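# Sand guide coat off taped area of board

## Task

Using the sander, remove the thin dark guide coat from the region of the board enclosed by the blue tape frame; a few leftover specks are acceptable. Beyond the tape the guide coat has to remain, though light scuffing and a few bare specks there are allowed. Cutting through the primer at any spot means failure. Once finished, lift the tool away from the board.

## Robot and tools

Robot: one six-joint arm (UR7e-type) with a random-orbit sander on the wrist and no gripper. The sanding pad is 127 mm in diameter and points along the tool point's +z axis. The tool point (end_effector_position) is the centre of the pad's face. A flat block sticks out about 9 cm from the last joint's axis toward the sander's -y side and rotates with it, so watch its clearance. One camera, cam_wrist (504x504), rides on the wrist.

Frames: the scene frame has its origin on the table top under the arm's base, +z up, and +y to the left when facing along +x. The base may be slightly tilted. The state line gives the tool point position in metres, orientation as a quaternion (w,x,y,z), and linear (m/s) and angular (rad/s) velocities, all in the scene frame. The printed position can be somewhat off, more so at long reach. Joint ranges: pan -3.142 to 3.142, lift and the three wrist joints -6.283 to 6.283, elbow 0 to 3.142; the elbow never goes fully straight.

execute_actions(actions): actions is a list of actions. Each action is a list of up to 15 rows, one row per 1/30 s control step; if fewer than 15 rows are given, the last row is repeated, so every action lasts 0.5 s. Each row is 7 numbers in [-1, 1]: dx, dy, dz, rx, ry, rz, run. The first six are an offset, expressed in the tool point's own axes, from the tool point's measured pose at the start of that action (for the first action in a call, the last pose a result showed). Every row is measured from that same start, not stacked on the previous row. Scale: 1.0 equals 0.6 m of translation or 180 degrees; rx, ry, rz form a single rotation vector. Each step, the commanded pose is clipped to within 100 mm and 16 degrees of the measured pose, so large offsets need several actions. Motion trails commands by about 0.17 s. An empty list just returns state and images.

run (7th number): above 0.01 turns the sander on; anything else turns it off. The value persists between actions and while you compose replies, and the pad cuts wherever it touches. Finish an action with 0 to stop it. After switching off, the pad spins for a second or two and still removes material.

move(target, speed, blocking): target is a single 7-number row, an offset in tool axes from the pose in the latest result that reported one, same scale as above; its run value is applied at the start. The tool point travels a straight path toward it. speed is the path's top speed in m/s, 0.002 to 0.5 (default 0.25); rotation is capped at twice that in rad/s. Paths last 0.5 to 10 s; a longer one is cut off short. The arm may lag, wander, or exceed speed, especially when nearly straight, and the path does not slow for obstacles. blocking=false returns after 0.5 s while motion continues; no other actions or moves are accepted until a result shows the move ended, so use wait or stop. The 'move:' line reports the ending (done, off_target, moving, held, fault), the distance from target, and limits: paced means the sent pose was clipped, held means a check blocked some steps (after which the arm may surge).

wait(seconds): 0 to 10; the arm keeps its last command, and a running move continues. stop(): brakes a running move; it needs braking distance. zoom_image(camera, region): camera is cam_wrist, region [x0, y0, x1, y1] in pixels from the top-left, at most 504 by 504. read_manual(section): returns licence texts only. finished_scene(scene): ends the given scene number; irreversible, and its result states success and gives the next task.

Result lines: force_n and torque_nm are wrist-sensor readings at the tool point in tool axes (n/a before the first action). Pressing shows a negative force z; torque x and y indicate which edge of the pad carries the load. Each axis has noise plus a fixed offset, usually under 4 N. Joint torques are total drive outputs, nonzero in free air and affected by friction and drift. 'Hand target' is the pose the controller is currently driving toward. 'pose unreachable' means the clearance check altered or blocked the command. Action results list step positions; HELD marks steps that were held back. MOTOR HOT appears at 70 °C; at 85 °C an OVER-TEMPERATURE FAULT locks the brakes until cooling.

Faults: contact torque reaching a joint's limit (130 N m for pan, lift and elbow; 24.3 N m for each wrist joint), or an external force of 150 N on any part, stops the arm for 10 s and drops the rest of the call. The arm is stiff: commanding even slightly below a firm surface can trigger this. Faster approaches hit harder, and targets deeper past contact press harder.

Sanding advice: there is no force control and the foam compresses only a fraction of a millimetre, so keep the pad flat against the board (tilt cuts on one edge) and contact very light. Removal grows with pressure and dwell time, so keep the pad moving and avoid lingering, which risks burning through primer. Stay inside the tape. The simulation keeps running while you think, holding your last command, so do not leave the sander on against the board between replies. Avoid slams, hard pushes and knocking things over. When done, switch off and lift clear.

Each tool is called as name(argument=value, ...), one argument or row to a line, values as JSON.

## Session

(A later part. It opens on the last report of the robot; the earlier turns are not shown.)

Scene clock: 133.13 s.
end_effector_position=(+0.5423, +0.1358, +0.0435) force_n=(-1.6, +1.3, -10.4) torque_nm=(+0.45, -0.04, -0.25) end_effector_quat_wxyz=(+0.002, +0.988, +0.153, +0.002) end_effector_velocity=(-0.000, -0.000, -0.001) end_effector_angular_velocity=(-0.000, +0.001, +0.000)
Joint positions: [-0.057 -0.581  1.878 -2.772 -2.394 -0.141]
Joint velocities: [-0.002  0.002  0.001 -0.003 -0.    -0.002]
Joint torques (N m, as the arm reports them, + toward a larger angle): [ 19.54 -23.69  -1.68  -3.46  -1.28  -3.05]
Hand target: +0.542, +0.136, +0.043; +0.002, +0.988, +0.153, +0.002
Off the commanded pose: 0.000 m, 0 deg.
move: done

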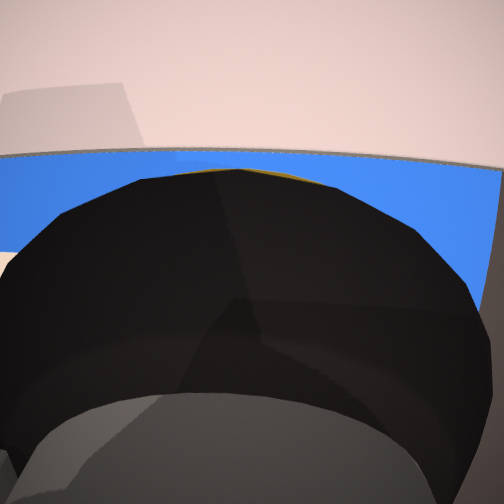

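move(
  target=[0,0,0.0008,0.002,0,0,1],
  speed=0.002,
)

move(
  target=[0,0.15,0,0,0,0,1],
  speed=0.025,
)

move(
  target=[-0.225,0.005,0,0,0,0,1],
  speed=0.025,
)

move(
  target=[0.1,0.2,-0.4,0,0,0,0],
)

Scene clock: 138.47 s.
end_effector_position=(+0.5423, +0.1358, +0.0431) force_n=(-0.5, +4.8, -22.1) torque_nm=(+0.67, +0.13, -0.32) end_effector_quat_wxyz=(-0.001, +0.988, +0.153, +0.001) end_effector_velocity=(-0.001, +0.001, -0.000) end_effector_angular_velocity=(+0.002, +0.002, +0.002)
Joint positions: [-0.059 -0.582  1.879 -2.772 -2.388 -0.144]
Joint velocities: [ 0.     0.     0.001  0.001  0.002 -0.001]
Joint torques (N m, as the arm reports them, + toward a larger angle): [ 12.26 -29.34  10.83  -2.05   1.46  -2.68]
Hand target: +0.542, +0.136, +0.043; -0.001, +0.988, +0.153, +0.001
Off the commanded pose: 0.000 m, 0 deg.
move: done

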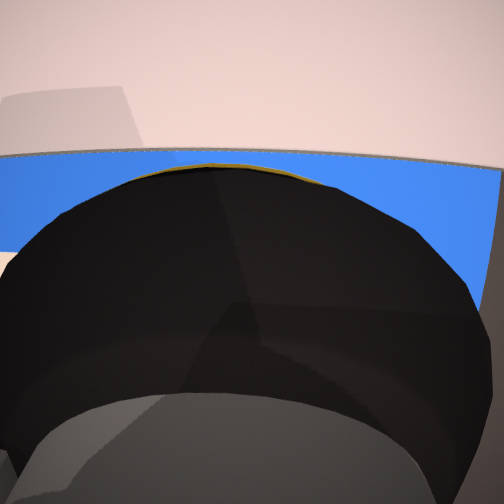

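Scene clock: 142.40 s.
end_effector_position=(+0.5693, +0.0502, +0.0430) force_n=(-2.3, +0.1, -28.2) torque_nm=(-0.02, +0.39, -0.20) end_effector_quat_wxyz=(-0.001, +0.988, +0.153, +0.001) end_effector_velocity=(+0.002, -0.002, +0.000) end_effector_angular_velocity=(+0.001, -0.001, +0.001)
Joint positions: [-0.165 -0.698  1.896 -2.786 -2.392 -0.299]
Joint velocities: [-0.003 -0.003 -0.002  0.001  0.001 -0.006]
Joint torques (N m, as the arm reports them, + toward a larger angle): [ 10.93 -28.32  -5.43   1.26   1.16  -2.94]
Hand target: +0.569, +0.050, +0.043; -0.001, +0.988, +0.153, +0.001
Off the commanded pose: 0.000 m, 0 deg.
move: done

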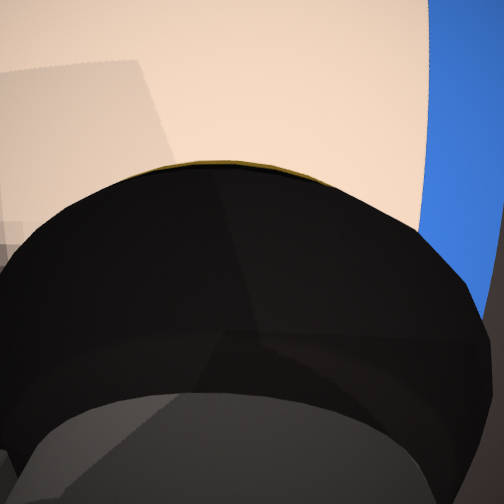

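Scene clock: 148.13 s.
end_effector_position=(+0.4418, +0.0068, +0.0426) force_n=(+4.6, -5.0, -34.0) torque_nm=(-1.00, -0.42, -0.12) end_effector_quat_wxyz=(-0.001, +0.988, +0.153, +0.001) end_effector_velocity=(-0.001, -0.001, +0.001) end_effector_angular_velocity=(-0.001, -0.004, -0.001)
Joint positions: [-0.231 -0.848  2.287 -3.099 -2.389 -0.395]
Joint velocities: [-0.    -0.002  0.006 -0.01  -0.    -0.003]
Joint torques (N m, as the arm reports them, + toward a larger angle): [  6.74 -22.46  14.34  -1.86   1.16  -3.02]
Hand target: +0.441, +0.007, +0.043; -0.001, +0.988, +0.153, +0.001
Off the commanded pose: 0.000 m, 0 deg.
move: done

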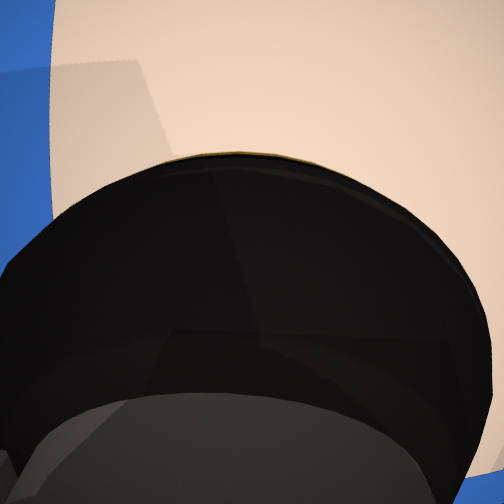

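Scene clock: 149.87 s.
end_effector_position=(+0.5343, -0.0899, +0.2827) force_n=(-0.1, -1.3, +3.0) torque_nm=(-0.14, +0.15, -0.18) end_effector_quat_wxyz=(-0.001, +0.988, +0.153, +0.002) end_effector_velocity=(+0.001, -0.001, +0.001) end_effector_angular_velocity=(-0.001, +0.008, -0.000)
Joint positions: [-0.016 -1.264  1.849 -2.015 -2.383 -0.081]
Joint velocities: [ 0.     0.002 -0.011  0.02   0.001  0.009]
Joint torques (N m, as the arm reports them, + toward a larger angle): [ 33.32 -15.12 -30.75  -0.31   1.39   2.71]
Hand target: +0.534, -0.090, +0.283; -0.001, +0.988, +0.153, +0.001
Off the commanded pose: 0.000 m, 0 deg.
move: done

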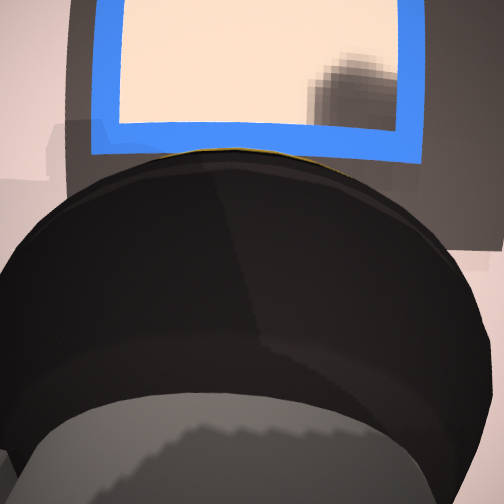

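move(
  target=[0.125,-0.205,0.395,0,0,0,0],
  speed=0.2,
)

move(
  target=[0,0,0.0052,0,0,0,1],
  speed=0.003,
)

wait(
  seconds=2.5,
)

move(
  target=[-0.1,0.2,-0.4,0,0,0,0],
)

Scene clock: 155.13 s.
end_effector_position=(+0.5694, +0.0502, +0.0460) force_n=(+0.9, -0.1, +5.2) torque_nm=(+0.09, -0.09, -0.09) end_effector_quat_wxyz=(-0.001, +0.988, +0.153, +0.002) end_effector_velocity=(+0.000, +0.002, -0.002) end_effector_angular_velocity=(+0.000, -0.000, +0.002)
Joint positions: [-0.161 -0.703  1.896 -2.777 -2.392 -0.293]
Joint velocities: [-0.001  0.007 -0.002 -0.007  0.    -0.005]
Joint torques (N m, as the arm reports them, + toward a larger angle): [ 23.47 -26.96 -21.33  -4.2    1.53  -3.09]
Hand target: +0.570, +0.050, +0.046; -0.001, +0.988, +0.153, +0.002
Off the commanded pose: 0.000 m, 0 deg.
move: done

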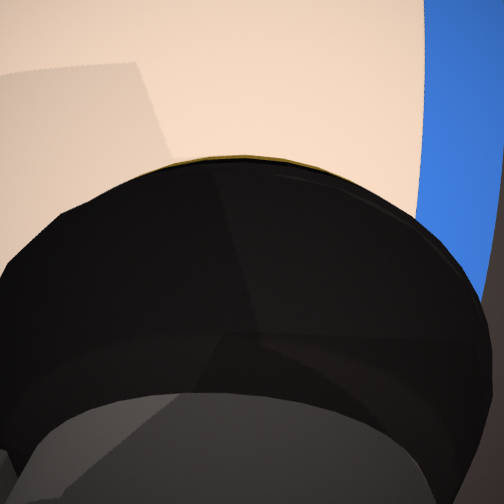

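Scene clock: 156.40 s.
end_effector_position=(+0.5695, +0.0502, +0.0431) force_n=(-3.6, -0.1, -28.2) torque_nm=(-0.13, -0.03, -0.08) end_effector_quat_wxyz=(-0.001, +0.988, +0.153, +0.002) end_effector_velocity=(+0.000, +0.000, -0.000) end_effector_angular_velocity=(+0.000, -0.002, -0.001)
Joint positions: [-0.165 -0.698  1.895 -2.787 -2.392 -0.299]
Joint velocities: [ 0.     0.002 -0.001 -0.003  0.    -0.   ]
Joint torques (N m, as the arm reports them, + toward a larger angle): [ 12.69 -17.31  -1.45  -2.26   1.2   -2.97]
Hand target: +0.569, +0.050, +0.043; -0.001, +0.988, +0.153, +0.002
Off the commanded pose: 0.000 m, 0 deg.
move: done

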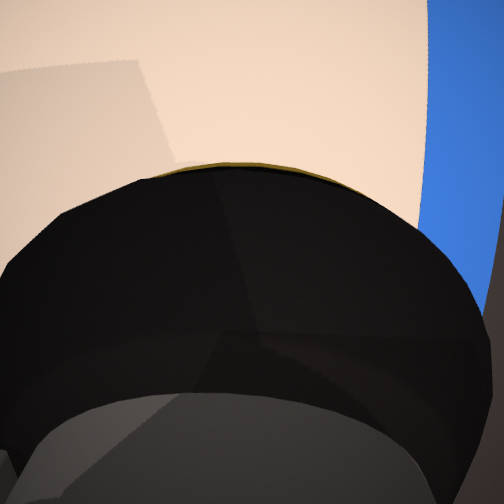

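Scene clock: 158.90 s.
end_effector_position=(+0.5695, +0.0502, +0.0429) force_n=(+6.3, -1.4, -29.9) torque_nm=(-0.54, -0.40, -0.16) end_effector_quat_wxyz=(-0.001, +0.988, +0.153, +0.002) end_effector_velocity=(+0.001, -0.001, +0.000) end_effector_angular_velocity=(-0.000, -0.001, -0.002)
Joint positions: [-0.165 -0.698  1.896 -2.787 -2.392 -0.299]
Joint velocities: [-0.001  0.    -0.002  0.    -0.    -0.   ]
Joint torques (N m, as the arm reports them, + toward a larger angle): [ 10.5  -15.56  10.72   0.46   0.09  -1.51]
Hand target: +0.569, +0.050, +0.043; -0.001, +0.988, +0.153, +0.002
Off the commanded pose: 0.000 m, 0 deg.
wait: 2.50 s; no rest ("run" is on)

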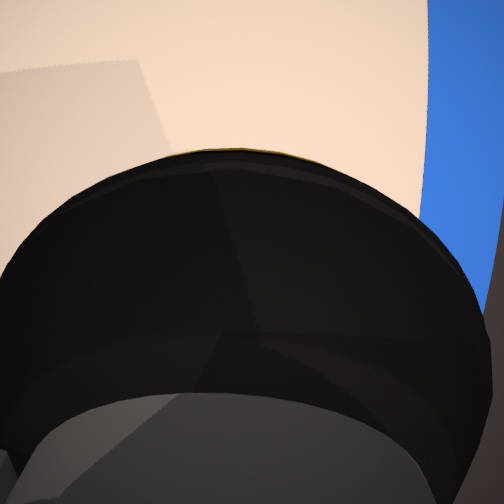

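Scene clock: 160.63 s.
end_effector_position=(+0.5477, -0.0825, +0.2825) force_n=(+1.5, -0.3, +0.9) torque_nm=(-0.09, -0.12, -0.02) end_effector_quat_wxyz=(-0.001, +0.988, +0.153, +0.002) end_effector_velocity=(-0.000, -0.002, +0.002) end_effector_angular_velocity=(-0.000, +0.004, +0.000)
Joint positions: [-0.011 -1.228  1.812 -2.01  -2.382 -0.075]
Joint velocities: [ 0.    -0.003 -0.006  0.015  0.     0.005]
Joint torques (N m, as the arm reports them, + toward a larger angle): [ 36.1  -30.34 -30.92  -0.51   1.57   2.83]
Hand target: +0.548, -0.083, +0.283; -0.001, +0.988, +0.153, +0.002
Off the commanded pose: 0.000 m, 0 deg.
move: done

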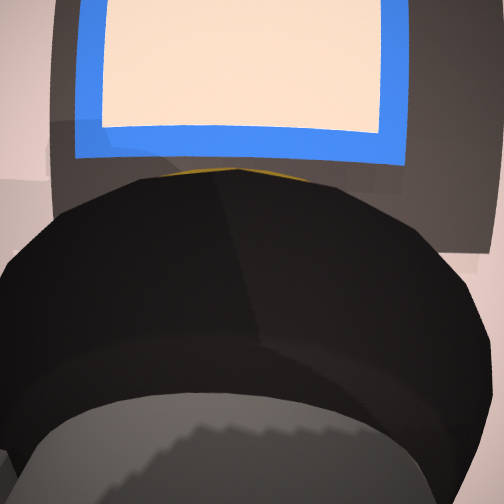

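Check the other half.

move(
  target=[0,-0.17,0,0,0,0,0],
)

Scene clock: 163.47 s.
end_effector_position=(+0.5169, +0.0146, +0.2825) force_n=(-2.5, -1.7, +1.2) torque_nm=(-0.25, +0.48, -0.15) end_effector_quat_wxyz=(-0.001, +0.988, +0.153, +0.002) end_effector_velocity=(-0.000, +0.002, -0.000) end_effector_angular_velocity=(-0.000, +0.002, -0.001)
Joint positions: [ 0.113 -1.129  1.854 -2.025 -2.356  0.1  ]
Joint velocities: [ 0.002  0.004 -0.001  0.002  0.001  0.006]
Joint torques (N m, as the arm reports them, + toward a larger angle): [ 33.48 -17.88 -32.26  -0.59   1.6    2.79]
Hand target: +0.517, +0.015, +0.283; -0.001, +0.988, +0.153, +0.002
Off the commanded pose: 0.000 m, 0 deg.
move: done

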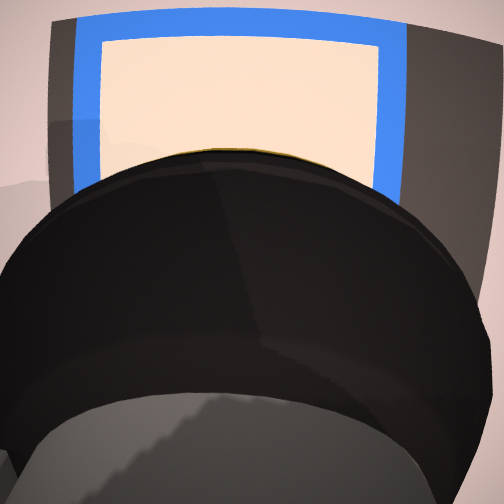

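finished_scene(
  scene=1,
)

The scene is finished: the task was done.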